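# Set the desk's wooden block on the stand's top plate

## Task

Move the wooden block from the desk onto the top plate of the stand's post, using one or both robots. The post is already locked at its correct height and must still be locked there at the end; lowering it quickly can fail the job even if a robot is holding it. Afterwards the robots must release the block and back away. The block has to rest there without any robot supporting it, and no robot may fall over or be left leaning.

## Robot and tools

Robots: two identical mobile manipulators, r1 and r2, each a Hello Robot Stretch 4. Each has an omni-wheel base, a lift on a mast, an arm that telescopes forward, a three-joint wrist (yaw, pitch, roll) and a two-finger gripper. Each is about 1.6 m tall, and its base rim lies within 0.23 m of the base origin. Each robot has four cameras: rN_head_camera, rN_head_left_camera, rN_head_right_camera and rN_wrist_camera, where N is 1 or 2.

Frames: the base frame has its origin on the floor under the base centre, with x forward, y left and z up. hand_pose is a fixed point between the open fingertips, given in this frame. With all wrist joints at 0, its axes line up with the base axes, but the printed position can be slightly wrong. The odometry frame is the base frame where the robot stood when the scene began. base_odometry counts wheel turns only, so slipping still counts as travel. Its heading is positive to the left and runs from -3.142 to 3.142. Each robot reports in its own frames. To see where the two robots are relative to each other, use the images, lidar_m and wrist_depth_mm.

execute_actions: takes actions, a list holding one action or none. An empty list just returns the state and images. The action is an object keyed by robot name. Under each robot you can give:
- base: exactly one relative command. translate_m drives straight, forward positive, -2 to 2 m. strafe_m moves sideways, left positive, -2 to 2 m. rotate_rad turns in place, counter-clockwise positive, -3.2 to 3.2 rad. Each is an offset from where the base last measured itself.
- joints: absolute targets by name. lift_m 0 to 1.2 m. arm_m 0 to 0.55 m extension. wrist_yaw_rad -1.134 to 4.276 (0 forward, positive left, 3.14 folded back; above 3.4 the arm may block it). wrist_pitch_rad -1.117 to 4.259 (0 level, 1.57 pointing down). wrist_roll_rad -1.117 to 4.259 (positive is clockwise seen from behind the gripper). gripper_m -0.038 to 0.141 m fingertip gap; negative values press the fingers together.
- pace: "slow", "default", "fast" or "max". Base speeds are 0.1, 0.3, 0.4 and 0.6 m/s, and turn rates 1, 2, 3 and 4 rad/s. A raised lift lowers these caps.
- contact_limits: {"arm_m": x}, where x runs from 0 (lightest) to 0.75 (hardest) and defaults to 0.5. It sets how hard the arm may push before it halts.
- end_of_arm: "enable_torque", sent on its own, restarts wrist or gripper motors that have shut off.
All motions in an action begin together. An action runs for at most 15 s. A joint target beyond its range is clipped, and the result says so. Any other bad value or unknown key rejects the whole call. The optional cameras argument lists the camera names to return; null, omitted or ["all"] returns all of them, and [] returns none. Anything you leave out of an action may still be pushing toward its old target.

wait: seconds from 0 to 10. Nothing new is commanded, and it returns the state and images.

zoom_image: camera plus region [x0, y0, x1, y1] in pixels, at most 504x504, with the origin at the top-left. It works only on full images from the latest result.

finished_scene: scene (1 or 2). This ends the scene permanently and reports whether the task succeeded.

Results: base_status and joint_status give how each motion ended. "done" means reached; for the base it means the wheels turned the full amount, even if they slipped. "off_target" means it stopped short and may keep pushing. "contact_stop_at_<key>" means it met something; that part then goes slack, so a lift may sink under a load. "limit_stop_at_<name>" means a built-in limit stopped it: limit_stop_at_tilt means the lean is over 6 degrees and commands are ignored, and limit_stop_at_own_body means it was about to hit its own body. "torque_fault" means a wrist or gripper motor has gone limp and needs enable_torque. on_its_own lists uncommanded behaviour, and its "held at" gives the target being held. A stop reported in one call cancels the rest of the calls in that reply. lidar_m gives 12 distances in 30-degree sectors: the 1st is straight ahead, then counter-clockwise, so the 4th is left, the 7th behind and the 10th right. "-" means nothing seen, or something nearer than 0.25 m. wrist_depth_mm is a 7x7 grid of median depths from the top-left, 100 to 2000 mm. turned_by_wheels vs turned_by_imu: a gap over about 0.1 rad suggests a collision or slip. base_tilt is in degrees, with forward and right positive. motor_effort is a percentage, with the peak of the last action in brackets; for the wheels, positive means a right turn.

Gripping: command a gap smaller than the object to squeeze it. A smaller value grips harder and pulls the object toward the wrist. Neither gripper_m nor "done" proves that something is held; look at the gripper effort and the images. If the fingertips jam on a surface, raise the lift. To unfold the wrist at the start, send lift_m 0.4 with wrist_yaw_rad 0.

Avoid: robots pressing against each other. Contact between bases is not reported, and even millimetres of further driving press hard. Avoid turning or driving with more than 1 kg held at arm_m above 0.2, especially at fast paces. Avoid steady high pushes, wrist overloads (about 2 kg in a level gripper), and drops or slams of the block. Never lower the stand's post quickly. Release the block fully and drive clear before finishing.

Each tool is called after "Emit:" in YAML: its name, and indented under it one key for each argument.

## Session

Emit:
execute_actions:
  actions: []

Scene clock: 0.00 s.
r1.base_odometry: x=+0.000 y=+0.000 heading=+0.000 (m, m, rad; r1's odometry frame)
r1.turned_by_wheels: +0.000 (rad since the last result)
r1.turned_by_imu: +0.000 (rad since the last result)
r1.base_tilt: forward=+0.9 right=-0.9 (deg)
r1.lidar_m: 1.15 1.13 1.23 1.82 4.90 2.93 2.97 2.90 1.32 1.06 1.04 1.15
r1.base_status: not commanded
r1.joint_positions: lift_m=+0.143 arm_m=+0.001 wrist_yaw_rad=+3.045 wrist_pitch_rad=+0.006 wrist_roll_rad=-0.019 gripper_m=+0.057
r1.joint_status: not commanded
r1.motor_effort: lift_m=+21 arm_m=+0 wrist_yaw_rad=+1 wrist_pitch_rad=-5 wrist_roll_rad=-1 gripper_m=-1 wheel_0=+0 wheel_1=+0 wheel_2=+0 (%)
r1.hand_pose: x=-0.1064 y=+0.1149 z=+0.3191 quat_wxyz=(+0.048, -0.004, -0.009, +0.999) (m; r1's base frame)
r1.wrist_depth_mm: - 143 - - - - - / - 139 - - - - - / - 130 209 - - - - / 110 142 262 - - - - / - - - - - - - / 1366 1366 1118 1336 202 1281 1205 / 917 904 820 842 854 778 842
r2.base_odometry: x=+0.000 y=+0.000 heading=+0.000 (m, m, rad; r2's odometry frame)
r2.turned_by_wheels: +0.000 (rad since the last result)
r2.turned_by_imu: +0.000 (rad since the last result)
r2.base_tilt: forward=-0.1 right=+0.1 (deg)
r2.lidar_m: 1.62 1.00 0.90 0.91 1.12 2.19 2.78 2.98 3.76 1.69 1.69 3.38
r2.base_status: not commanded
r2.joint_positions: lift_m=+0.200 arm_m=-0.003 wrist_yaw_rad=+3.168 wrist_pitch_rad=+0.018 wrist_roll_rad=-0.004 gripper_m=+0.057
r2.joint_status: not commanded
r2.motor_effort: lift_m=+19 arm_m=+0 wrist_yaw_rad=+0 wrist_pitch_rad=-5 wrist_roll_rad=+2 gripper_m=-2 wheel_0=+0 wheel_1=+0 wheel_2=+0 (%)
r2.hand_pose: x=-0.1223 y=+0.0798 z=+0.3734 quat_wxyz=(-0.013, -0.009, -0.002, +1.000) (m; r2's base frame)
r2.wrist_depth_mm: - 142 270 - - - - / - 116 142 - - - - / - 115 142 - - - - / - 136 181 - - - - / 203 - - - - - - / 220 1537 200 1430 197 1336 1281 / 217 960 960 110 976 842 891
pictures: r1_head_camera, r1_head_left_camera, r1_head_right_camera, r1_wrist_camera, r2_head_camera, r2_head_left_camera, r2_head_right_camera, r2_wrist_camera
Images, in order (width x height): r1_head_camera 420x560, r1_head_left_camera 420x672, r1_head_right_camera 420x672, r1_wrist_camera 616x392, r2_head_camera 420x560, r2_head_left_camera 420x672, r2_head_right_camera 420x672, r2_wrist_camera 616x392.

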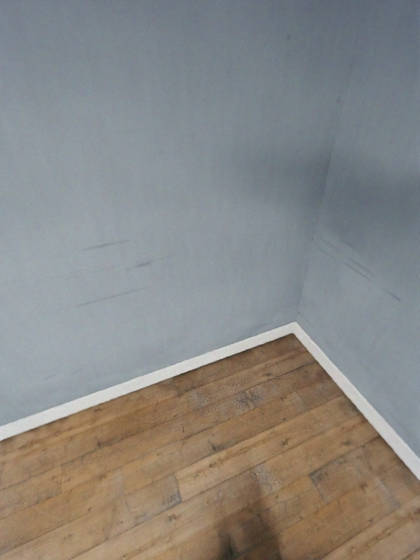

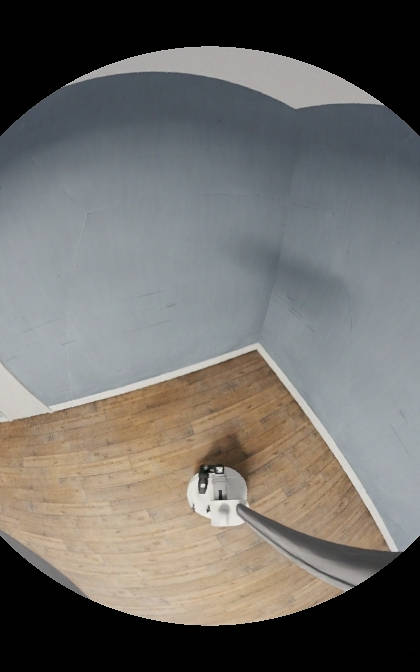

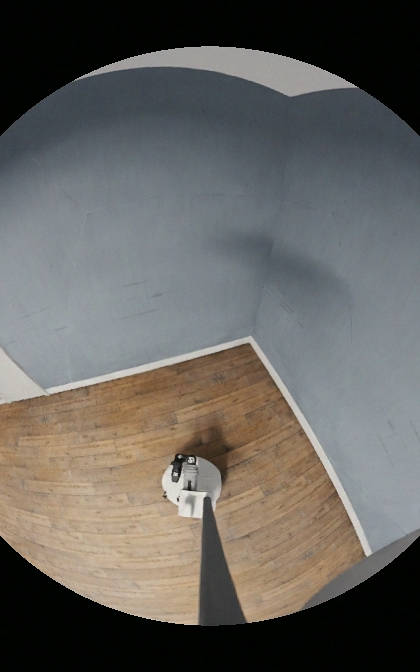

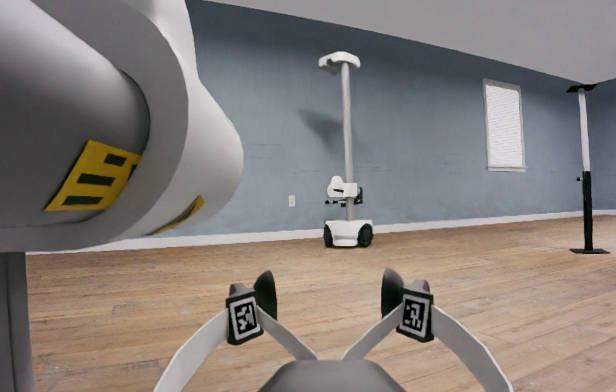

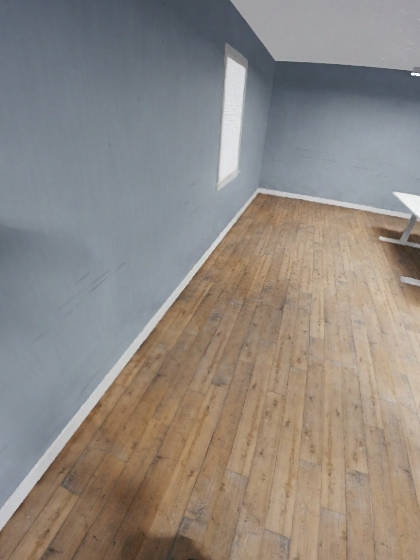

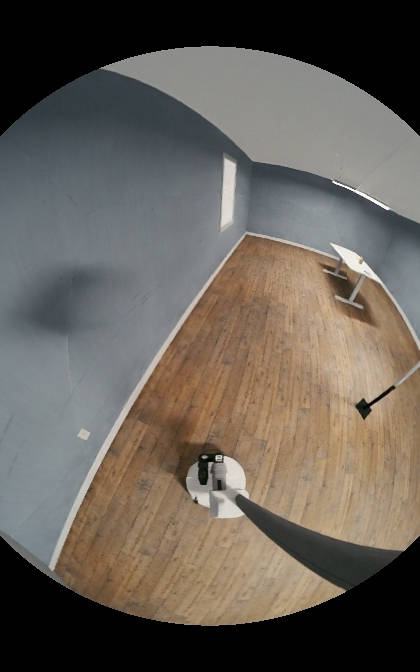

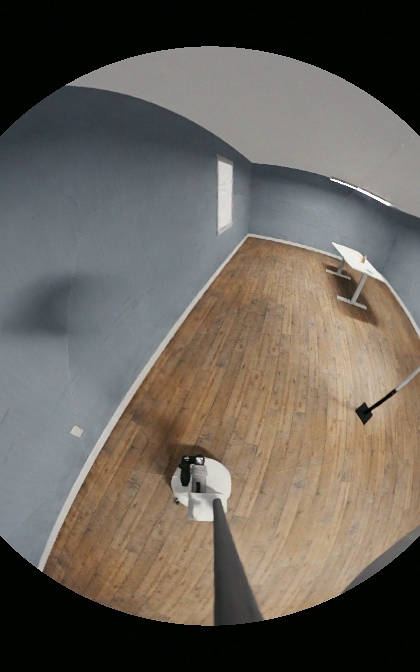

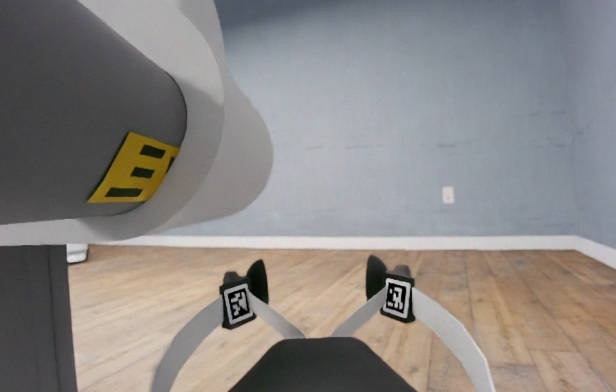

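Emit:
execute_actions:
  actions:
    - {"r2":{"base":{"rotate_rad":-0.63},"pace":"max"},"r1":{"base":{"rotate_rad":1.2},"pace":"max"}}
  cameras: ["r2_head_camera"]

Emit:
execute_actions:
  actions:
    - {"r2":{"base":{"translate_m":2.0},"joints":{"lift_m":0.69,"wrist_yaw_rad":0.03,"gripper_m":0.13},"pace":"max"},"r1":{"base":{"rotate_rad":1.15},"pace":"max"}}
  cameras: ["r2_head_camera","r2_head_right_camera","r2_wrist_camera","r1_head_camera"]

Scene clock: 7.23 s.
r1.base_odometry: x=+0.000 y=+0.000 heading=+1.200 (m, m, rad; r1's odometry frame)
r1.turned_by_wheels: +1.200 (rad since the last result)
r1.turned_by_imu: +1.195 (rad since the last result)
r1.base_tilt: forward=+0.8 right=-0.9 (deg)
r1.lidar_m: 1.34 2.38 2.90 2.97 3.59 2.11 1.22 1.03 1.04 1.25 1.12 1.14
r1.base_status: done
r1.joint_positions: lift_m=+0.143 arm_m=+0.001 wrist_yaw_rad=+3.045 wrist_pitch_rad=+0.006 wrist_roll_rad=-0.019 gripper_m=+0.057
r1.joint_status: not commanded
r1.motor_effort: lift_m=+21(21) arm_m=+0(0) wrist_yaw_rad=+0(1) wrist_pitch_rad=-4(4) wrist_roll_rad=-1(1) gripper_m=-1(1) wheel_0=+0(8) wheel_1=+1(5) wheel_2=+1(9) (%)
r1.hand_pose: x=-0.1063 y=+0.1149 z=+0.3191 quat_wxyz=(+0.048, -0.004, -0.009, +0.999) (m; r1's base frame)
r1.wrist_depth_mm: - 143 1464 1808 - - - / - 139 1430 1756 - - - / - 130 208 1808 - - - / 111 142 262 1808 - - - / 960 1160 1430 1756 - - - / 1008 1138 1118 1366 202 1281 1205 / 931 917 820 842 831 768 842
r2.base_odometry: x=+0.000 y=+0.000 heading=-0.630 (m, m, rad; r2's odometry frame)
r2.turned_by_wheels: -0.630 (rad since the last result)
r2.turned_by_imu: -0.626 (rad since the last result)
r2.base_tilt: forward=-0.2 right=+0.1 (deg)
r2.lidar_m: 3.29 1.92 1.06 0.90 0.89 1.04 1.81 2.78 2.97 3.01 3.80 1.65
r2.base_status: done
r2.joint_positions: lift_m=+0.200 arm_m=-0.003 wrist_yaw_rad=+3.168 wrist_pitch_rad=+0.018 wrist_roll_rad=-0.004 gripper_m=+0.057
r2.joint_status: not commanded
r2.motor_effort: lift_m=+19(19) arm_m=+0(0) wrist_yaw_rad=+0(0) wrist_pitch_rad=-6(5) wrist_roll_rad=+1(2) gripper_m=-6(5) wheel_0=+0(10) wheel_1=+0(14) wheel_2=-1(11) (%)
r2.hand_pose: x=-0.1223 y=+0.0798 z=+0.3734 quat_wxyz=(-0.013, -0.009, -0.002, +1.000) (m; r2's base frame)
r2.wrist_depth_mm: - 142 271 - 1863 1205 904 / - 116 142 - 1808 1205 917 / - 115 142 - 1863 1229 931 / - 136 180 - 1921 1255 946 / 203 - - - 1708 1255 960 / 220 1576 201 1397 196 1138 946 / 217 960 960 110 960 842 878
pictures: r2_head_camera
Images, in order (width x height): r2_head_camera 420x560.

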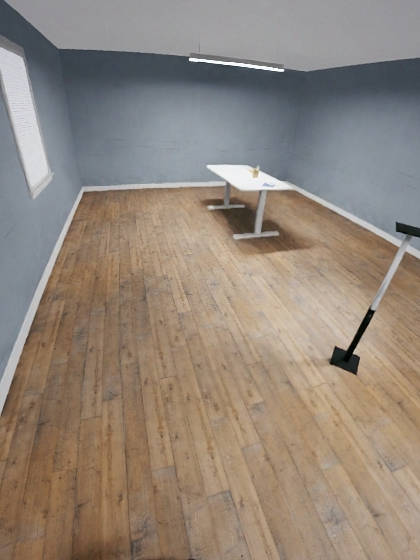

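Scene clock: 12.13 s.
r1.base_odometry: x=+0.000 y=+0.000 heading=+2.350 (m, m, rad; r1's odometry frame)
r1.turned_by_wheels: +1.150 (rad since the last result)
r1.turned_by_imu: +1.145 (rad since the last result)
r1.base_tilt: forward=+1.0 right=-0.9 (deg)
r1.lidar_m: 2.88 3.88 3.58 1.78 1.17 1.04 1.07 1.25 1.12 1.15 1.43 3.00
r1.base_status: done
r1.joint_positions: lift_m=+0.143 arm_m=+0.001 wrist_yaw_rad=+3.045 wrist_pitch_rad=+0.006 wrist_roll_rad=-0.019 gripper_m=+0.057
r1.joint_status: not commanded
r1.motor_effort: lift_m=+21(21) arm_m=+0(0) wrist_yaw_rad=+0(0) wrist_pitch_rad=-4(5) wrist_roll_rad=+0(0) gripper_m=-4(3) wheel_0=+0(10) wheel_1=+0(8) wheel_2=+1(10) (%)
r1.hand_pose: x=-0.1063 y=+0.1149 z=+0.3191 quat_wxyz=(+0.048, -0.004, -0.009, +0.999) (m; r1's base frame)
r1.wrist_depth_mm: - 144 1336 1205 1138 1025 991 / - 139 1308 1229 1118 1042 960 / - 130 209 1255 1118 1042 960 / 111 143 262 1205 1098 1042 960 / 1229 1430 1308 1205 1118 1060 946 / 1205 1366 1138 1160 202 1025 960 / 904 891 820 842 854 788 842
r2.base_odometry: x=+1.616 y=-1.178 heading=-0.630 (m, m, rad; r2's odometry frame)
r2.turned_by_wheels: +0.000 (rad since the last result)
r2.turned_by_imu: +0.004 (rad since the last result)
r2.base_tilt: forward=-0.1 right=+0.2 (deg)
r2.lidar_m: 1.54 3.05 1.72 1.46 1.46 1.68 2.93 4.07 1.24 3.27 3.25 1.36
r2.base_status: done
r2.joint_positions: lift_m=+0.690 arm_m=-0.003 wrist_yaw_rad=+0.030 wrist_pitch_rad=+0.018 wrist_roll_rad=-0.004 gripper_m=+0.130
r2.joint_status: all done
r2.motor_effort: lift_m=+23(28) arm_m=+0(0) wrist_yaw_rad=-1(8) wrist_pitch_rad=-6(6) wrist_roll_rad=+2(2) gripper_m=-2(2) wheel_0=+0(9) wheel_1=+1(9) wheel_2=+1(15) (%)
r2.hand_pose: x=+0.4593 y=-0.0787 z=+0.8628 quat_wxyz=(+1.000, -0.002, +0.009, +0.015) (m; r2's base frame)
r2.wrist_depth_mm: - - - - - - - / - - - - - - - / - - - - - - - / - - - - - - - / - - - - 1921 1336 - / - - 220 - - 1281 - / - - - 110 - 1756 1756
pictures: r1_head_camera, r2_head_camera, r2_head_right_camera, r2_wrist_camera
Images, in order (width x height): r1_head_camera 420x560, r2_head_camera 420x560, r2_head_right_camera 420x672, r2_wrist_camera 616x392.

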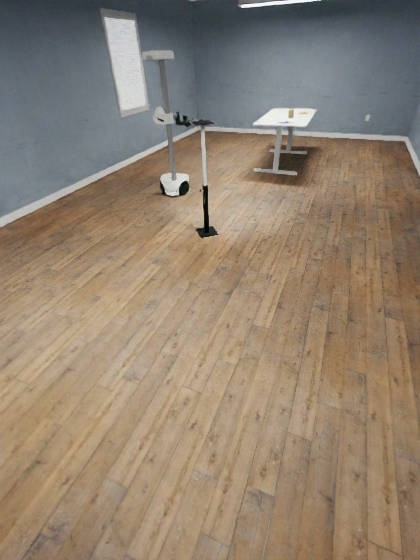

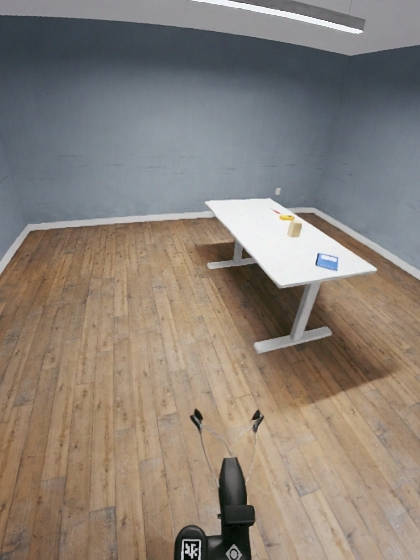

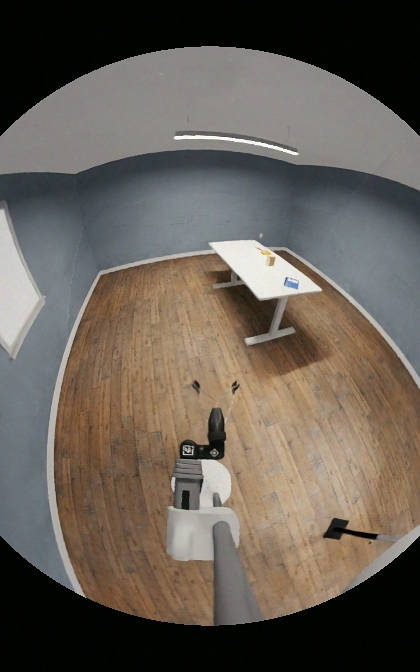

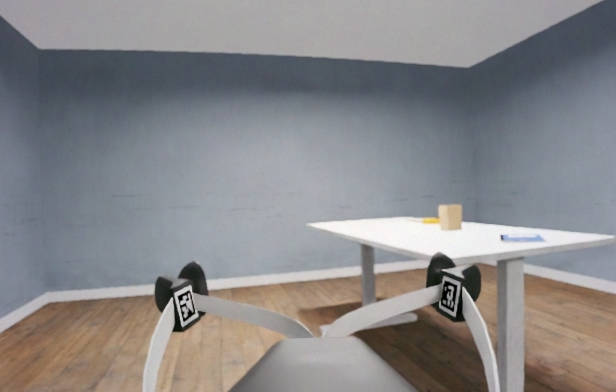

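Emit:
zoom_image:
  camera: "r2_head_camera"
  region: [250,195,350,275]

Region (250, 195, 350, 275) of r2_head_camera's 420x560 image, scaled by 5.040, with more detail than that image has; it fills the top 403 rows of this view, and the rest is white.

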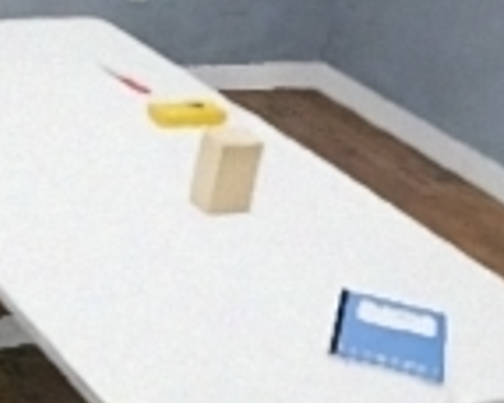

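Emit:
execute_actions:
  actions:
    - {"r2":{"base":{"rotate_rad":-0.72},"pace":"max"}}
  cameras: []

Emit:
execute_actions:
  actions:
    - {"r2":{"base":{"translate_m":1.41},"pace":"max"}}
  cameras: []

Emit:
execute_actions:
  actions:
    - {"r2":{"base":{"rotate_rad":1.01},"joints":{"arm_m":0.15},"pace":"max"}}
  cameras: ["r2_head_camera","r2_wrist_camera"]

Scene clock: 22.93 s.
r1.base_odometry: x=+0.000 y=+0.000 heading=+2.350 (m, m, rad; r1's odometry frame)
r1.turned_by_wheels: +0.000 (rad since the last result)
r1.turned_by_imu: -0.001 (rad since the last result)
r1.base_tilt: forward=+1.0 right=-0.9 (deg)
r1.lidar_m: 2.86 3.89 3.58 1.78 1.16 1.04 1.09 1.24 1.12 1.15 1.44 2.97
r1.base_status: not commanded
r1.joint_positions: lift_m=+0.143 arm_m=+0.001 wrist_yaw_rad=+3.045 wrist_pitch_rad=+0.006 wrist_roll_rad=-0.019 gripper_m=+0.057
r1.joint_status: not commanded
r1.motor_effort: lift_m=+21(20) arm_m=+0(0) wrist_yaw_rad=+0(0) wrist_pitch_rad=-5(4) wrist_roll_rad=+0(0) gripper_m=-3(3) wheel_0=+0(0) wheel_1=+0(0) wheel_2=+1(1) (%)
r1.hand_pose: x=-0.1063 y=+0.1149 z=+0.3191 quat_wxyz=(+0.048, -0.004, -0.009, +0.999) (m; r1's base frame)
r1.wrist_depth_mm: - 144 1336 1229 1160 1060 991 / - 139 1308 1229 1138 1025 991 / - 131 208 1229 1098 1060 976 / 110 142 262 1229 1138 1042 976 / 1229 1430 1366 1205 1118 1025 946 / 1229 1366 1118 1205 202 1042 960 / 931 931 809 842 854 768 842
r2.base_odometry: x=+1.616 y=-1.178 heading=-1.350 (m, m, rad; r2's odometry frame)
r2.turned_by_wheels: -0.720 (rad since the last result)
r2.turned_by_imu: -0.715 (rad since the last result)
r2.base_tilt: forward=-0.2 right=+0.1 (deg)
r2.lidar_m: 1.54 1.36 4.01 1.98 1.51 1.46 1.55 2.23 4.71 1.21 3.33 3.24
r2.base_status: done
r2.joint_positions: lift_m=+0.690 arm_m=-0.003 wrist_yaw_rad=+0.030 wrist_pitch_rad=+0.018 wrist_roll_rad=-0.004 gripper_m=+0.130
r2.joint_status: not commanded
r2.motor_effort: lift_m=+23(23) arm_m=+0(0) wrist_yaw_rad=+0(0) wrist_pitch_rad=-6(6) wrist_roll_rad=+3(0) gripper_m=-3(2) wheel_0=-1(6) wheel_1=-1(6) wheel_2=-1(9) (%)
r2.hand_pose: x=+0.4593 y=-0.0787 z=+0.8628 quat_wxyz=(+1.000, -0.002, +0.009, +0.015) (m; r2's base frame)
r2.wrist_depth_mm: - - - - - - - / - - - - - - - / - - - - - - - / - - - - - - - / - 1708 - - - - - / - - 218 - - - - / - - - 110 - 1863 1863
pictures: none
No camera images: the call's "cameras" was empty. Leave "cameras" out to get every camera's image.

Scene clock: 27.53 s.
r1.base_odometry: x=+0.000 y=+0.000 heading=+2.350 (m, m, rad; r1's odometry frame)
r1.turned_by_wheels: +0.000 (rad since the last result)
r1.turned_by_imu: -0.001 (rad since the last result)
r1.base_tilt: forward=+0.9 right=-1.0 (deg)
r1.lidar_m: 2.90 3.88 3.58 1.79 1.16 1.03 1.07 1.24 1.13 1.14 1.44 3.01
r1.base_status: not commanded
r1.joint_positions: lift_m=+0.143 arm_m=+0.001 wrist_yaw_rad=+3.045 wrist_pitch_rad=+0.006 wrist_roll_rad=-0.019 gripper_m=+0.057
r1.joint_status: not commanded
r1.motor_effort: lift_m=+21(21) arm_m=+0(0) wrist_yaw_rad=+0(1) wrist_pitch_rad=-4(4) wrist_roll_rad=+0(1) gripper_m=-4(1) wheel_0=+0(0) wheel_1=+0(0) wheel_2=+1(1) (%)
r1.hand_pose: x=-0.1063 y=+0.1149 z=+0.3191 quat_wxyz=(+0.048, -0.004, -0.009, +0.999) (m; r1's base frame)
r1.wrist_depth_mm: - 144 1308 1255 1138 1025 991 / - 139 1308 1205 1138 1078 976 / - 131 208 1229 1138 1042 976 / 111 142 262 1205 1118 1042 991 / 1205 1430 1308 1229 1138 1025 976 / 1229 1366 1098 1182 202 1025 946 / 931 904 820 854 854 778 842
r2.base_odometry: x=+1.925 y=-2.554 heading=-1.350 (m, m, rad; r2's odometry frame)
r2.turned_by_wheels: +0.000 (rad since the last result)
r2.turned_by_imu: +0.002 (rad since the last result)
r2.base_tilt: forward=-0.1 right=+0.1 (deg)
r2.lidar_m: 0.51 0.36 0.35 0.36 0.54 2.63 2.79 4.05 1.63 2.82 2.10 2.05
r2.base_status: done
r2.joint_positions: lift_m=+0.690 arm_m=-0.003 wrist_yaw_rad=+0.030 wrist_pitch_rad=+0.018 wrist_roll_rad=-0.004 gripper_m=+0.130
r2.joint_status: not commanded
r2.motor_effort: lift_m=+20(23) arm_m=+0(0) wrist_yaw_rad=+0(1) wrist_pitch_rad=-6(5) wrist_roll_rad=+1(2) gripper_m=-1(2) wheel_0=+0(8) wheel_1=+1(7) wheel_2=+2(14) (%)
r2.hand_pose: x=+0.4593 y=-0.0787 z=+0.8630 quat_wxyz=(+1.000, -0.002, +0.009, +0.015) (m; r2's base frame)
r2.wrist_depth_mm: - - - - 1983 1661 1537 / - - - - 1983 1708 1499 / - - - - 1983 1756 1576 / - - - - 1921 1756 1576 / - - - - 1921 1618 1499 / - - 219 - 1983 1661 1537 / - - - 110 1863 1756 1576
pictures: none
No camera images: the call's "cameras" was empty. Leave "cameras" out to get every camera's image.

Scene clock: 29.07 s.
r1.base_odometry: x=+0.000 y=+0.000 heading=+2.350 (m, m, rad; r1's odometry frame)
r1.turned_by_wheels: +0.000 (rad since the last result)
r1.turned_by_imu: +0.000 (rad since the last result)
r1.base_tilt: forward=+0.9 right=-1.0 (deg)
r1.lidar_m: 2.86 3.90 3.57 1.79 1.14 1.03 1.08 1.24 1.13 1.15 1.44 2.98
r1.base_status: not commanded
r1.joint_positions: lift_m=+0.143 arm_m=+0.001 wrist_yaw_rad=+3.045 wrist_pitch_rad=+0.006 wrist_roll_rad=-0.019 gripper_m=+0.057
r1.joint_status: not commanded
r1.motor_effort: lift_m=+21(20) arm_m=+0(0) wrist_yaw_rad=+1(0) wrist_pitch_rad=-5(5) wrist_roll_rad=+0(0) gripper_m=-2(3) wheel_0=+0(0) wheel_1=+0(0) wheel_2=+0(0) (%)
r1.hand_pose: x=-0.1063 y=+0.1149 z=+0.3191 quat_wxyz=(+0.048, -0.004, -0.009, +0.999) (m; r1's base frame)
r1.wrist_depth_mm: - 143 1336 1205 1138 1042 991 / - 139 1308 1229 1138 1042 960 / - 131 208 1229 1118 1042 960 / 111 143 260 1205 1098 1025 976 / 1229 1430 1336 1205 1138 1025 976 / 1205 1366 1138 1160 202 1025 960 / 931 904 820 842 854 788 842
r2.base_odometry: x=+1.925 y=-2.554 heading=-0.340 (m, m, rad; r2's odometry frame)
r2.turned_by_wheels: +1.010 (rad since the last result)
r2.turned_by_imu: +1.004 (rad since the last result)
r2.base_tilt: forward=-0.1 right=+0.1 (deg)
r2.lidar_m: 0.35 0.36 0.52 2.65 2.78 3.85 1.71 2.89 2.15 2.06 2.15 0.38
r2.base_status: done
r2.joint_positions: lift_m=+0.690 arm_m=+0.149 wrist_yaw_rad=+0.030 wrist_pitch_rad=+0.018 wrist_roll_rad=-0.004 gripper_m=+0.130
r2.joint_status: all done
r2.motor_effort: lift_m=+20(20) arm_m=+7(10) wrist_yaw_rad=+0(3) wrist_pitch_rad=-5(6) wrist_roll_rad=+2(2) gripper_m=-2(2) wheel_0=+1(8) wheel_1=+0(9) wheel_2=+0(10) (%)
r2.hand_pose: x=+0.6104 y=-0.0786 z=+0.8631 quat_wxyz=(+1.000, -0.002, +0.009, +0.015) (m; r2's base frame)
r2.wrist_depth_mm: - - - - - - - / - - - - - - - / - - - - - - - / - - - - - - - / - - 1397 1078 1537 - - / - 615 219 549 530 539 - / 452 436 466 110 445 410 449
pictures: r2_head_camera, r2_wrist_camera
Images, in order (width x height): r2_head_camera 420x560, r2_wrist_camera 616x392.

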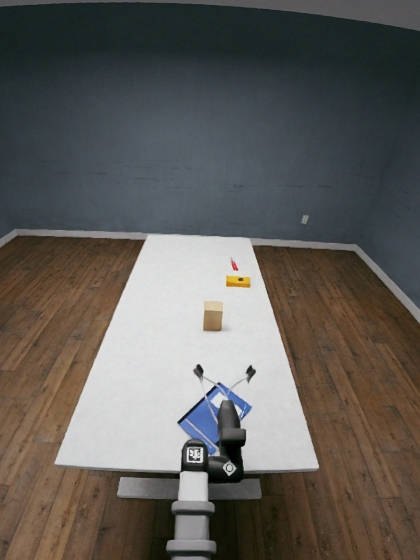

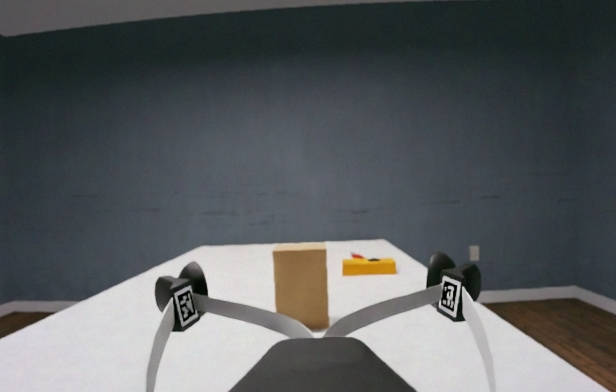

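Emit:
execute_actions:
  actions:
    - {"r2":{"base":{"strafe_m":0.033},"joints":{"lift_m":0.615,"arm_m":0.41,"gripper_m":0.141},"pace":"fast"}}
  cameras: ["r2_head_camera","r2_wrist_camera"]

Scene clock: 35.73 s.
r1.base_odometry: x=+0.000 y=+0.000 heading=+2.350 (m, m, rad; r1's odometry frame)
r1.turned_by_wheels: +0.000 (rad since the last result)
r1.turned_by_imu: -0.001 (rad since the last result)
r1.base_tilt: forward=+0.9 right=-0.9 (deg)
r1.lidar_m: 2.87 3.88 3.57 1.79 1.14 1.05 1.09 1.25 1.12 1.14 1.44 2.98
r1.base_status: not commanded
r1.joint_positions: lift_m=+0.143 arm_m=+0.001 wrist_yaw_rad=+3.045 wrist_pitch_rad=+0.006 wrist_roll_rad=-0.019 gripper_m=+0.057
r1.joint_status: not commanded
r1.motor_effort: lift_m=+21(21) arm_m=+0(0) wrist_yaw_rad=+1(0) wrist_pitch_rad=-3(5) wrist_roll_rad=+0(0) gripper_m=-2(3) wheel_0=+0(0) wheel_1=+0(0) wheel_2=+0(1) (%)
r1.hand_pose: x=-0.1063 y=+0.1149 z=+0.3191 quat_wxyz=(+0.048, -0.004, -0.009, +0.999) (m; r1's base frame)
r1.wrist_depth_mm: - 144 1308 1229 1138 1042 991 / - 139 1281 1205 1098 1025 946 / - 131 209 1229 1118 1060 976 / 110 143 260 1182 1098 1042 991 / 1205 1430 1281 1182 1138 1025 976 / 1205 1430 1138 1160 201 1025 976 / 931 917 820 854 854 778 820
r2.base_odometry: x=+1.936 y=-2.523 heading=-0.340 (m, m, rad; r2's odometry frame)
r2.turned_by_wheels: +0.000 (rad since the last result)
r2.turned_by_imu: +0.000 (rad since the last result)
r2.base_tilt: forward=-0.2 right=+0.1 (deg)
r2.lidar_m: 0.34 0.36 2.70 2.58 2.73 3.76 1.70 2.94 2.18 2.08 0.51 0.38
r2.base_status: done
r2.joint_positions: lift_m=+0.615 arm_m=+0.409 wrist_yaw_rad=+0.030 wrist_pitch_rad=+0.018 wrist_roll_rad=-0.004 gripper_m=+0.141
r2.joint_status: all done
r2.motor_effort: lift_m=+15(17) arm_m=+8(9) wrist_yaw_rad=+0(2) wrist_pitch_rad=-6(6) wrist_roll_rad=+2(2) gripper_m=-1(3) wheel_0=+2(9) wheel_1=-2(9) wheel_2=+0(1) (%)
r2.hand_pose: x=+0.8704 y=-0.0787 z=+0.7884 quat_wxyz=(+1.000, -0.002, +0.009, +0.015) (m; r2's base frame)
r2.wrist_depth_mm: - - - - - - - / - - - - - - - / - - - - - - - / - - - - - - - / - - 866 278 621 - - / 427 379 342 277 279 307 357 / 285 274 290 110 278 259 250
pictures: r2_head_camera, r2_wrist_camera
Images, in order (width x height): r2_head_camera 420x560, r2_wrist_camera 616x392.

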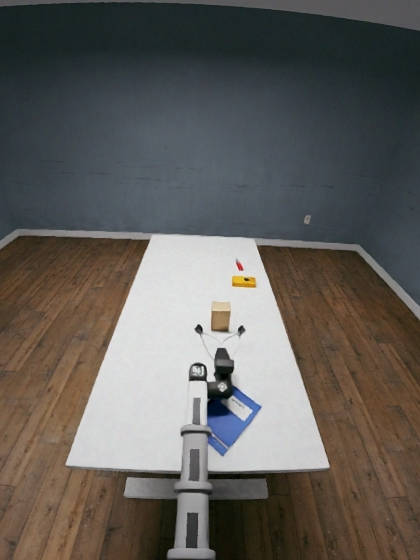

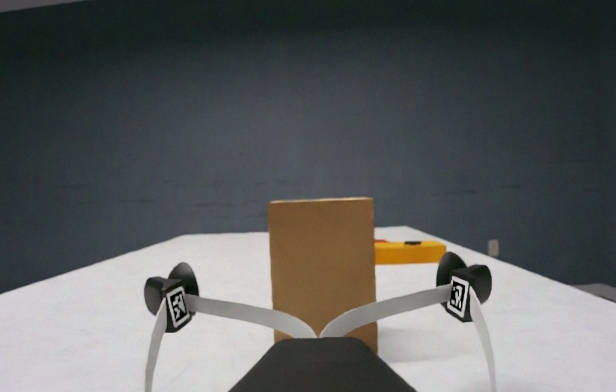

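Emit:
execute_actions:
  actions:
    - {"r2":{"joints":{"arm_m":0.50,"gripper_m":0.115},"pace":"fast"}}
  cameras: ["r2_wrist_camera"]

Emit:
execute_actions:
  actions:
    - {"r2":{"joints":{"gripper_m":0.02}}}
  cameras: ["r2_wrist_camera"]

Emit:
execute_actions:
  actions:
    - {"r2":{"joints":{"lift_m":0.65},"pace":"fast"}}
  cameras: ["r2_wrist_camera"]

Scene clock: 42.03 s.
r1.base_odometry: x=+0.000 y=+0.000 heading=+2.350 (m, m, rad; r1's odometry frame)
r1.turned_by_wheels: +0.000 (rad since the last result)
r1.turned_by_imu: -0.001 (rad since the last result)
r1.base_tilt: forward=+0.8 right=-0.8 (deg)
r1.lidar_m: 2.85 3.90 3.58 1.80 1.14 1.03 1.08 1.25 1.11 1.15 1.42 3.00
r1.base_status: not commanded
r1.joint_positions: lift_m=+0.143 arm_m=+0.001 wrist_yaw_rad=+3.045 wrist_pitch_rad=+0.006 wrist_roll_rad=-0.019 gripper_m=+0.057
r1.joint_status: not commanded
r1.motor_effort: lift_m=+21(21) arm_m=+0(0) wrist_yaw_rad=+0(1) wrist_pitch_rad=-4(4) wrist_roll_rad=-1(0) gripper_m=-3(1) wheel_0=+0(0) wheel_1=+0(0) wheel_2=+1(1) (%)
r1.hand_pose: x=-0.1063 y=+0.1149 z=+0.3191 quat_wxyz=(+0.048, -0.004, -0.009, +0.999) (m; r1's base frame)
r1.wrist_depth_mm: - 144 1336 1255 1138 1042 976 / - 139 1281 1205 1098 1060 960 / - 131 208 1205 1160 1042 991 / 111 143 263 1229 1118 1025 960 / 1229 1464 1308 1205 1118 1042 976 / 1255 1397 1138 1160 202 1025 976 / 946 917 820 854 854 778 831
r2.base_odometry: x=+1.936 y=-2.523 heading=-0.340 (m, m, rad; r2's odometry frame)
r2.turned_by_wheels: +0.000 (rad since the last result)
r2.turned_by_imu: +0.000 (rad since the last result)
r2.base_tilt: forward=-0.1 right=+0.1 (deg)
r2.lidar_m: 0.34 0.35 2.70 2.59 2.72 3.79 1.71 2.96 2.19 2.10 0.53 0.37
r2.base_status: not commanded
r2.joint_positions: lift_m=+0.615 arm_m=+0.499 wrist_yaw_rad=+0.030 wrist_pitch_rad=+0.018 wrist_roll_rad=-0.004 gripper_m=+0.115
r2.joint_status: all done
r2.motor_effort: lift_m=+15(15) arm_m=+9(8) wrist_yaw_rad=-1(0) wrist_pitch_rad=-6(6) wrist_roll_rad=+2(1) gripper_m=-2(5) wheel_0=+2(2) wheel_1=-2(2) wheel_2=-1(1) (%)
r2.hand_pose: x=+0.9604 y=-0.0787 z=+0.7884 quat_wxyz=(+1.000, -0.002, +0.009, +0.015) (m; r2's base frame)
r2.wrist_depth_mm: - - - - - - - / - - - - - - - / - - - - - - - / - - - - - - - / - - 699 188 187 - - / 427 424 195 188 187 332 353 / 283 273 272 110 242 250 250
pictures: r2_wrist_camera
Images, in order (width x height): r2_wrist_camera 616x392.

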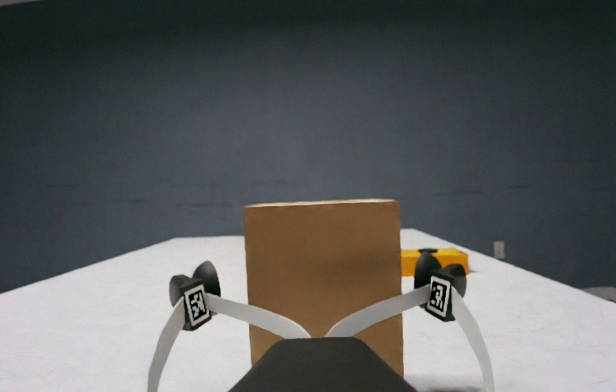

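Scene clock: 43.83 s.
r1.base_odometry: x=+0.000 y=+0.000 heading=+2.350 (m, m, rad; r1's odometry frame)
r1.turned_by_wheels: +0.000 (rad since the last result)
r1.turned_by_imu: +0.000 (rad since the last result)
r1.base_tilt: forward=+0.9 right=-0.8 (deg)
r1.lidar_m: 2.85 3.89 3.58 1.81 1.14 1.04 1.07 1.23 1.12 1.14 1.44 2.99
r1.base_status: not commanded
r1.joint_positions: lift_m=+0.143 arm_m=+0.001 wrist_yaw_rad=+3.045 wrist_pitch_rad=+0.006 wrist_roll_rad=-0.019 gripper_m=+0.057
r1.joint_status: not commanded
r1.motor_effort: lift_m=+21(21) arm_m=+0(0) wrist_yaw_rad=+1(1) wrist_pitch_rad=-5(4) wrist_roll_rad=-1(0) gripper_m=-4(5) wheel_0=+0(0) wheel_1=+0(0) wheel_2=+0(1) (%)
r1.hand_pose: x=-0.1063 y=+0.1149 z=+0.3191 quat_wxyz=(+0.048, -0.004, -0.009, +0.999) (m; r1's base frame)
r1.wrist_depth_mm: - 143 1336 1205 1118 1025 960 / - 139 1308 1205 1138 1042 976 / - 130 208 1229 1118 1060 976 / 110 143 262 1205 1118 1060 960 / 1229 1464 1308 1205 1098 1042 960 / 1205 1397 1160 1160 202 1025 976 / 931 931 831 854 854 788 854
r2.base_odometry: x=+1.936 y=-2.523 heading=-0.340 (m, m, rad; r2's odometry frame)
r2.turned_by_wheels: +0.000 (rad since the last result)
r2.turned_by_imu: +0.000 (rad since the last result)
r2.base_tilt: forward=-0.2 right=+0.1 (deg)
r2.lidar_m: 0.35 0.37 2.68 2.61 2.73 3.79 1.71 2.95 2.18 2.11 0.51 0.37
r2.base_status: not commanded
r2.joint_positions: lift_m=+0.615 arm_m=+0.499 wrist_yaw_rad=+0.030 wrist_pitch_rad=+0.018 wrist_roll_rad=-0.004 gripper_m=+0.021
r2.joint_status: all done
r2.motor_effort: lift_m=+15(15) arm_m=+8(9) wrist_yaw_rad=+1(2) wrist_pitch_rad=-6(6) wrist_roll_rad=+2(3) gripper_m=-29(33) wheel_0=+2(2) wheel_1=-2(2) wheel_2=+0(0) (%)
r2.hand_pose: x=+0.9604 y=-0.0787 z=+0.7884 quat_wxyz=(+1.000, -0.002, +0.009, +0.015) (m; r2's base frame)
r2.wrist_depth_mm: - - - - - - - / - - - - - - - / - - - - - - - / - - - - - - - / - - 603 172 170 - - / 418 421 179 172 171 317 355 / 282 254 271 110 242 250 250
pictures: r2_wrist_camera
Images, in order (width x height): r2_wrist_camera 616x392.

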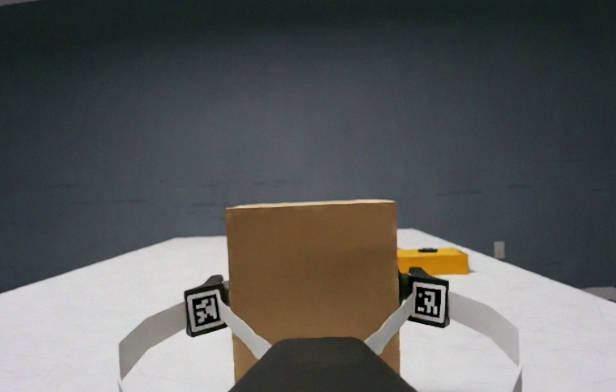

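Scene clock: 44.63 s.
r1.base_odometry: x=+0.000 y=+0.000 heading=+2.350 (m, m, rad; r1's odometry frame)
r1.turned_by_wheels: +0.000 (rad since the last result)
r1.turned_by_imu: +0.000 (rad since the last result)
r1.base_tilt: forward=+0.9 right=-0.9 (deg)
r1.lidar_m: 2.86 3.91 3.57 1.79 1.15 1.04 1.08 1.23 1.12 1.15 1.42 2.98
r1.base_status: not commanded
r1.joint_positions: lift_m=+0.143 arm_m=+0.001 wrist_yaw_rad=+3.045 wrist_pitch_rad=+0.006 wrist_roll_rad=-0.019 gripper_m=+0.057
r1.joint_status: not commanded
r1.motor_effort: lift_m=+21(21) arm_m=+0(0) wrist_yaw_rad=+0(1) wrist_pitch_rad=-4(5) wrist_roll_rad=+0(1) gripper_m=-3(2) wheel_0=+0(0) wheel_1=+0(0) wheel_2=+1(1) (%)
r1.hand_pose: x=-0.1063 y=+0.1149 z=+0.3191 quat_wxyz=(+0.048, -0.004, -0.009, +0.999) (m; r1's base frame)
r1.wrist_depth_mm: - 144 1308 1205 1118 1042 960 / - 139 1336 1255 1138 1042 960 / - 130 208 1205 1118 1042 991 / 111 142 262 1205 1118 1042 976 / 1182 1430 1336 1255 1098 1025 946 / 1229 1366 1138 1160 202 1042 976 / 931 931 809 866 854 798 854
r2.base_odometry: x=+1.936 y=-2.523 heading=-0.340 (m, m, rad; r2's odometry frame)
r2.turned_by_wheels: +0.000 (rad since the last result)
r2.turned_by_imu: +0.000 (rad since the last result)
r2.base_tilt: forward=-0.1 right=+0.1 (deg)
r2.lidar_m: 0.33 0.36 2.69 2.61 2.72 3.77 1.68 2.95 2.20 2.09 0.53 0.36
r2.base_status: not commanded
r2.joint_positions: lift_m=+0.650 arm_m=+0.499 wrist_yaw_rad=+0.030 wrist_pitch_rad=+0.021 wrist_roll_rad=-0.004 gripper_m=+0.021
r2.joint_status: all done
r2.motor_effort: lift_m=+25(28) arm_m=+8(8) wrist_yaw_rad=-1(1) wrist_pitch_rad=-16(18) wrist_roll_rad=+2(2) gripper_m=-27(27) wheel_0=+2(2) wheel_1=-2(2) wheel_2=-1(1) (%)
r2.hand_pose: x=+0.9604 y=-0.0787 z=+0.8216 quat_wxyz=(+1.000, -0.002, +0.011, +0.015) (m; r2's base frame)
r2.wrist_depth_mm: - - - - - - - / - - - - - - - / - - - - - - - / - - - - - - - / - - 750 172 170 - - / 521 525 178 172 171 389 492 / 351 319 338 110 300 309 319
pictures: r2_wrist_camera
Images, in order (width x height): r2_wrist_camera 616x392.

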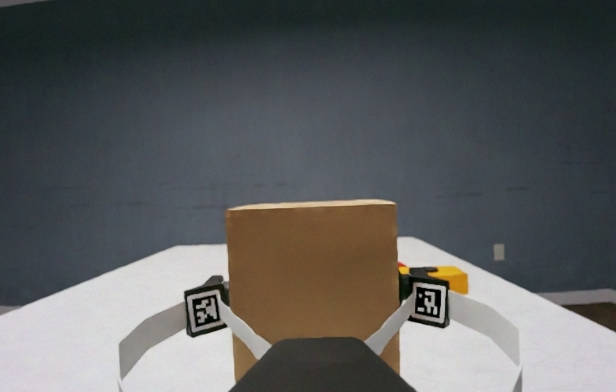

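Emit:
execute_actions:
  actions:
    - {"r2":{"base":{"rotate_rad":3.045},"joints":{"lift_m":0.8,"arm_m":0.0},"pace":"fast"},"r1":{"base":{"strafe_m":0.9},"pace":"max"}}
  cameras: ["r2_wrist_camera","r2_head_camera"]

Scene clock: 53.17 s.
r1.base_odometry: x=-0.640 y=-0.633 heading=+2.350 (m, m, rad; r1's odometry frame)
r1.turned_by_wheels: +0.000 (rad since the last result)
r1.turned_by_imu: +0.000 (rad since the last result)
r1.base_tilt: forward=+1.0 right=-0.8 (deg)
r1.lidar_m: 3.00 3.00 2.74 1.21 0.77 0.70 0.73 0.92 1.87 1.99 2.49 3.04
r1.base_status: done
r1.joint_positions: lift_m=+0.143 arm_m=+0.001 wrist_yaw_rad=+3.045 wrist_pitch_rad=+0.006 wrist_roll_rad=-0.019 gripper_m=+0.057
r1.joint_status: not commanded
r1.motor_effort: lift_m=+21(21) arm_m=+0(0) wrist_yaw_rad=+0(1) wrist_pitch_rad=-4(4) wrist_roll_rad=+0(1) gripper_m=-4(2) wheel_0=+1(14) wheel_1=-1(17) wheel_2=+0(0) (%)
r1.hand_pose: x=-0.1063 y=+0.1149 z=+0.3191 quat_wxyz=(+0.048, -0.004, -0.009, +0.999) (m; r1's base frame)
r1.wrist_depth_mm: - 143 931 866 788 741 691 / - 139 917 866 788 741 691 / - 131 208 854 788 750 683 / 111 143 263 878 788 741 691 / 1098 1025 931 866 798 732 691 / 1118 1025 904 842 202 723 683 / 931 904 809 831 750 683 676
r2.base_odometry: x=+1.936 y=-2.523 heading=+2.705 (m, m, rad; r2's odometry frame)
r2.turned_by_wheels: +3.045 (rad since the last result)
r2.turned_by_imu: +3.027 (rad since the last result)
r2.base_tilt: forward=-0.2 right=+0.2 (deg)
r2.lidar_m: 1.62 3.19 2.22 2.08 2.14 0.40 0.35 0.38 0.48 2.63 2.70 3.51
r2.base_status: done
r2.joint_positions: lift_m=+0.800 arm_m=+0.001 wrist_yaw_rad=+0.030 wrist_pitch_rad=+0.022 wrist_roll_rad=-0.004 gripper_m=+0.021
r2.joint_status: all done
r2.motor_effort: lift_m=+25(26) arm_m=-8(9) wrist_yaw_rad=+0(8) wrist_pitch_rad=-17(17) wrist_roll_rad=+2(2) gripper_m=-28(28) wheel_0=-2(11) wheel_1=-1(7) wheel_2=+0(10) (%)
r2.hand_pose: x=+0.4633 y=-0.0787 z=+0.9716 quat_wxyz=(+1.000, -0.002, +0.011, +0.015) (m; r2's base frame)
r2.wrist_depth_mm: - - - - - - - / - - - - - - - / - - - - - - - / - - - - - - - / - - - 172 171 - - / - - 177 172 171 - - / - - - 110 1983 - -
pictures: r2_head_camera, r2_wrist_camera
Images, in order (width x height): r2_head_camera 420x560, r2_wrist_camera 616x392.

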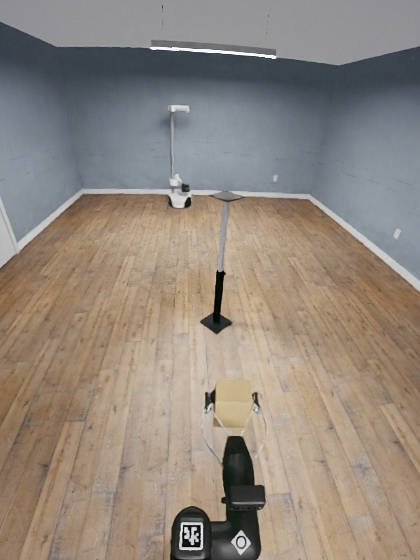

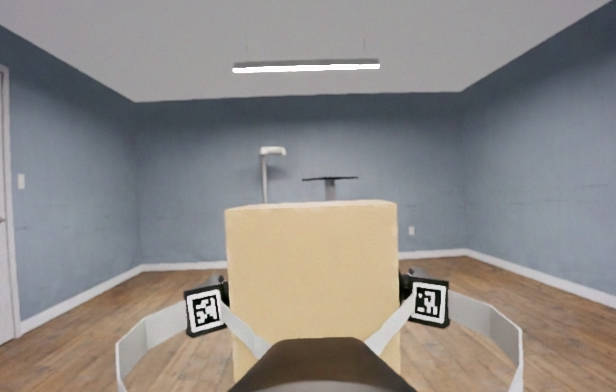

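Emit:
execute_actions:
  actions:
    - {"r2":{"base":{"translate_m":0.9},"joints":{"lift_m":1.04,"arm_m":0.18},"pace":"max"},"r1":{"base":{"strafe_m":-1.3},"pace":"max"}}
  cameras: ["r2_wrist_camera","r2_head_camera","r1_head_camera"]

Scene clock: 61.67 s.
r1.base_odometry: x=+0.285 y=+0.281 heading=+2.350 (m, m, rad; r1's odometry frame)
r1.turned_by_wheels: +0.000 (rad since the last result)
r1.turned_by_imu: -0.005 (rad since the last result)
r1.base_tilt: forward=+0.9 right=-1.0 (deg)
r1.lidar_m: 2.96 4.29 3.96 2.04 1.32 1.19 1.23 0.84 0.75 0.76 0.97 1.97
r1.base_status: done
r1.joint_positions: lift_m=+0.143 arm_m=+0.001 wrist_yaw_rad=+3.045 wrist_pitch_rad=+0.006 wrist_roll_rad=-0.019 gripper_m=+0.057
r1.joint_status: not commanded
r1.motor_effort: lift_m=+21(21) arm_m=+0(0) wrist_yaw_rad=+0(1) wrist_pitch_rad=-4(4) wrist_roll_rad=-1(1) gripper_m=-5(2) wheel_0=+0(14) wheel_1=+2(11) wheel_2=+0(0) (%)
r1.hand_pose: x=-0.1063 y=+0.1149 z=+0.3191 quat_wxyz=(+0.048, -0.004, -0.009, +0.999) (m; r1's base frame)
r1.wrist_depth_mm: - 143 1499 1366 1281 1182 1138 / - 139 1464 1336 1281 1182 1118 / - 130 209 1366 1255 1182 1098 / 110 142 262 1366 1255 1182 1098 / 866 1118 1464 1366 1281 1160 1118 / 904 1118 1138 1336 202 1182 1060 / 866 904 820 854 854 778 831
r2.base_odometry: x=+1.120 y=-2.142 heading=+2.705 (m, m, rad; r2's odometry frame)
r2.turned_by_wheels: +0.000 (rad since the last result)
r2.turned_by_imu: +0.002 (rad since the last result)
r2.base_tilt: forward=-0.1 right=+0.1 (deg)
r2.lidar_m: 0.73 3.33 2.30 2.14 2.21 1.35 1.24 1.28 2.74 2.58 2.63 0.86
r2.base_status: done
r2.joint_positions: lift_m=+1.040 arm_m=+0.179 wrist_yaw_rad=+0.030 wrist_pitch_rad=+0.022 wrist_roll_rad=-0.004 gripper_m=+0.021
r2.joint_status: all done
r2.motor_effort: lift_m=+24(30) arm_m=+8(9) wrist_yaw_rad=+0(2) wrist_pitch_rad=-17(19) wrist_roll_rad=+3(2) gripper_m=-28(28) wheel_0=+1(8) wheel_1=+1(3) wheel_2=+2(14) (%)
r2.hand_pose: x=+0.6404 y=-0.0787 z=+1.2116 quat_wxyz=(+1.000, -0.002, +0.011, +0.015) (m; r2's base frame)
r2.wrist_depth_mm: - - - - - - - / - - - - - - - / - - - - - - - / - - - - - - - / - - - 171 170 - - / - - 178 172 171 - - / - - - 110 364 - -
pictures: r1_head_camera, r2_head_camera, r2_wrist_camera
Images, in order (width x height): r1_head_camera 420x560, r2_head_camera 420x560, r2_wrist_camera 616x392.

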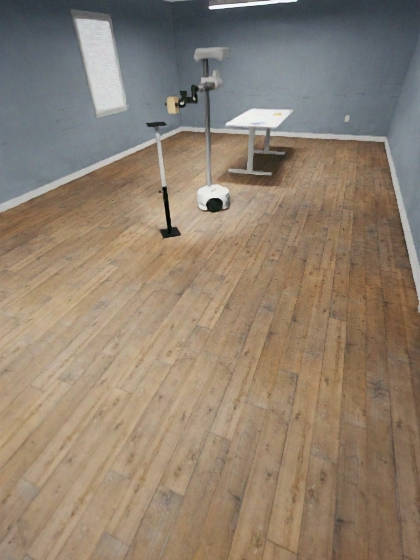

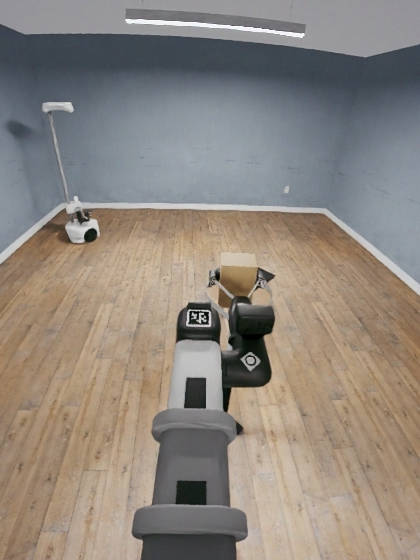

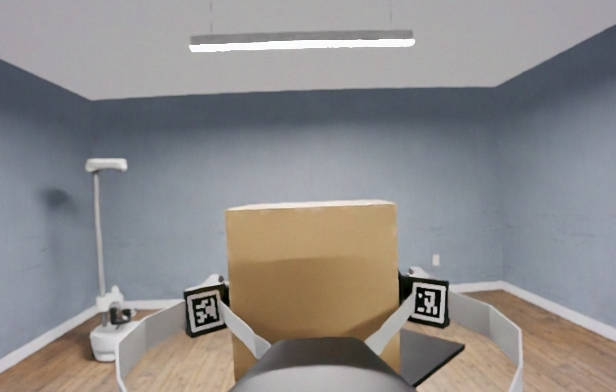

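Emit:
execute_actions:
  actions:
    - {"r2":{"base":{"strafe_m":-0.06},"joints":{"lift_m":1.0,"arm_m":0.38},"pace":"fast"}}
  cameras: ["r2_wrist_camera","r2_head_camera","r1_head_camera"]

Emit:
zoom_image:
  camera: "r1_head_camera"
  region: [130,90,190,140]

Emit:
zoom_image:
  camera: "r2_head_camera"
  region: [170,210,310,320]

Scene clock: 68.17 s.
r1.base_odometry: x=+0.285 y=+0.281 heading=+2.350 (m, m, rad; r1's odometry frame)
r1.turned_by_wheels: +0.000 (rad since the last result)
r1.turned_by_imu: -0.001 (rad since the last result)
r1.base_tilt: forward=+0.8 right=-0.9 (deg)
r1.lidar_m: 2.93 4.31 3.95 2.05 1.33 1.19 1.22 0.83 0.74 0.76 0.97 1.97
r1.base_status: not commanded
r1.joint_positions: lift_m=+0.143 arm_m=+0.001 wrist_yaw_rad=+3.045 wrist_pitch_rad=+0.006 wrist_roll_rad=-0.019 gripper_m=+0.057
r1.joint_status: not commanded
r1.motor_effort: lift_m=+21(21) arm_m=+0(0) wrist_yaw_rad=+0(1) wrist_pitch_rad=-5(4) wrist_roll_rad=-1(1) gripper_m=-5(4) wheel_0=+0(0) wheel_1=+2(2) wheel_2=+0(0) (%)
r1.hand_pose: x=-0.1063 y=+0.1149 z=+0.3191 quat_wxyz=(+0.048, -0.004, -0.009, +0.999) (m; r1's base frame)
r1.wrist_depth_mm: - 144 1464 1397 1255 1205 1118 / - 139 1499 1397 1255 1182 1078 / - 130 208 1366 1255 1160 1098 / 110 142 262 1397 1281 1182 1098 / 854 1160 1464 1366 1281 1182 1098 / 904 1118 1138 1281 202 1138 1098 / 866 904 820 854 842 788 842
r2.base_odometry: x=+1.146 y=-2.088 heading=+2.705 (m, m, rad; r2's odometry frame)
r2.turned_by_wheels: +0.000 (rad since the last result)
r2.turned_by_imu: +0.000 (rad since the last result)
r2.base_tilt: forward=-0.1 right=+0.2 (deg)
r2.lidar_m: 0.76 3.41 2.35 2.21 2.26 1.35 1.25 3.85 2.66 2.51 2.57 3.34
r2.base_status: done
r2.joint_positions: lift_m=+1.000 arm_m=+0.379 wrist_yaw_rad=+0.030 wrist_pitch_rad=+0.022 wrist_roll_rad=-0.004 gripper_m=+0.021
r2.joint_status: all done
r2.motor_effort: lift_m=+17(21) arm_m=+8(10) wrist_yaw_rad=+0(1) wrist_pitch_rad=-17(17) wrist_roll_rad=+2(3) gripper_m=-28(27) wheel_0=+1(10) wheel_1=+0(9) wheel_2=+0(0) (%)
r2.hand_pose: x=+0.8404 y=-0.0787 z=+1.1722 quat_wxyz=(+1.000, -0.002, +0.011, +0.015) (m; r2's base frame)
r2.wrist_depth_mm: - - - - - - - / - - - - - - - / - - - - - - - / - - - - - - - / - - - 172 171 - - / - - 177 172 171 - - / - - - 110 - - -
pictures: r1_head_camera, r2_head_camera, r2_wrist_camera
Images, in order (width x height): r1_head_camera 420x560, r2_head_camera 420x560, r2_wrist_camera 616x392.

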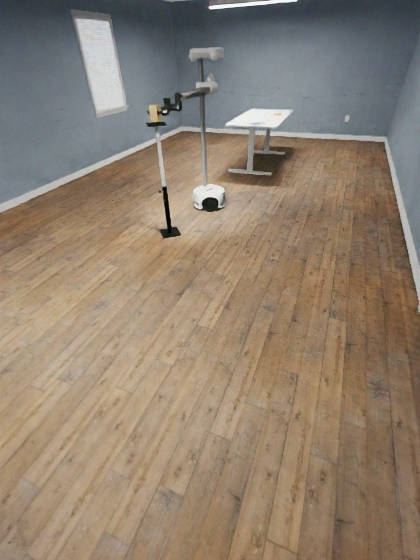

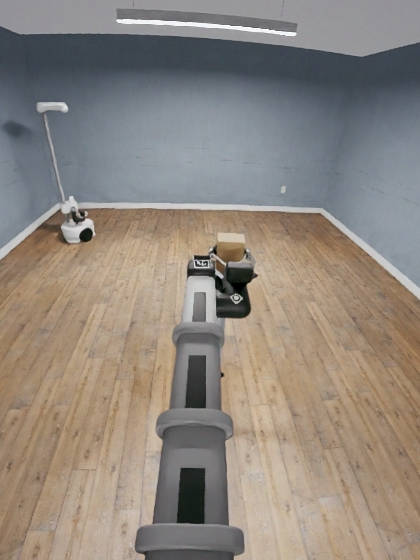

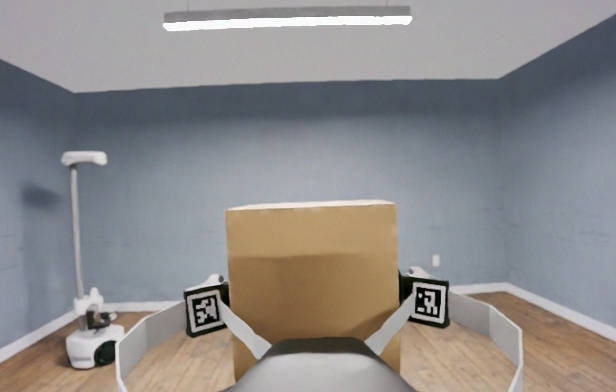

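Region (130, 90, 190, 140) of r1_head_camera's 420x560 image, scaled by 8.400, with more detail than that image has.

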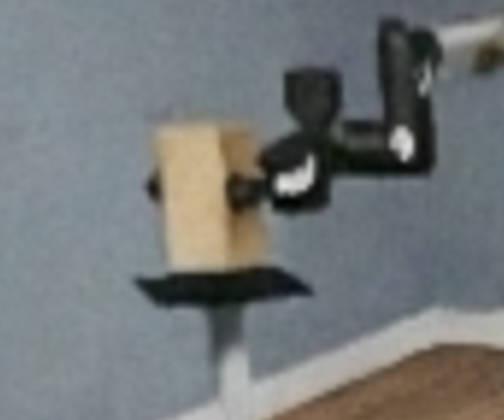

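Region (170, 210, 310, 320) of r2_head_camera's 420x560 image, scaled by 3.600, with more detail than that image has; it fills the top 396 rows of this view, and the rest is white.

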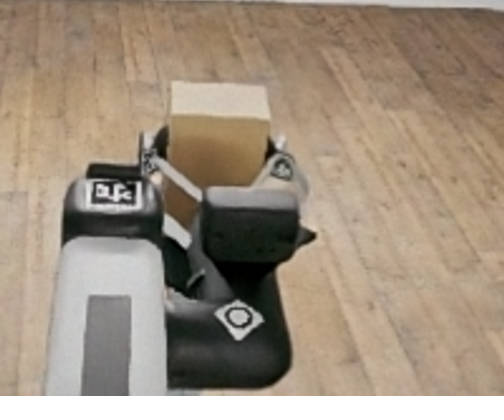

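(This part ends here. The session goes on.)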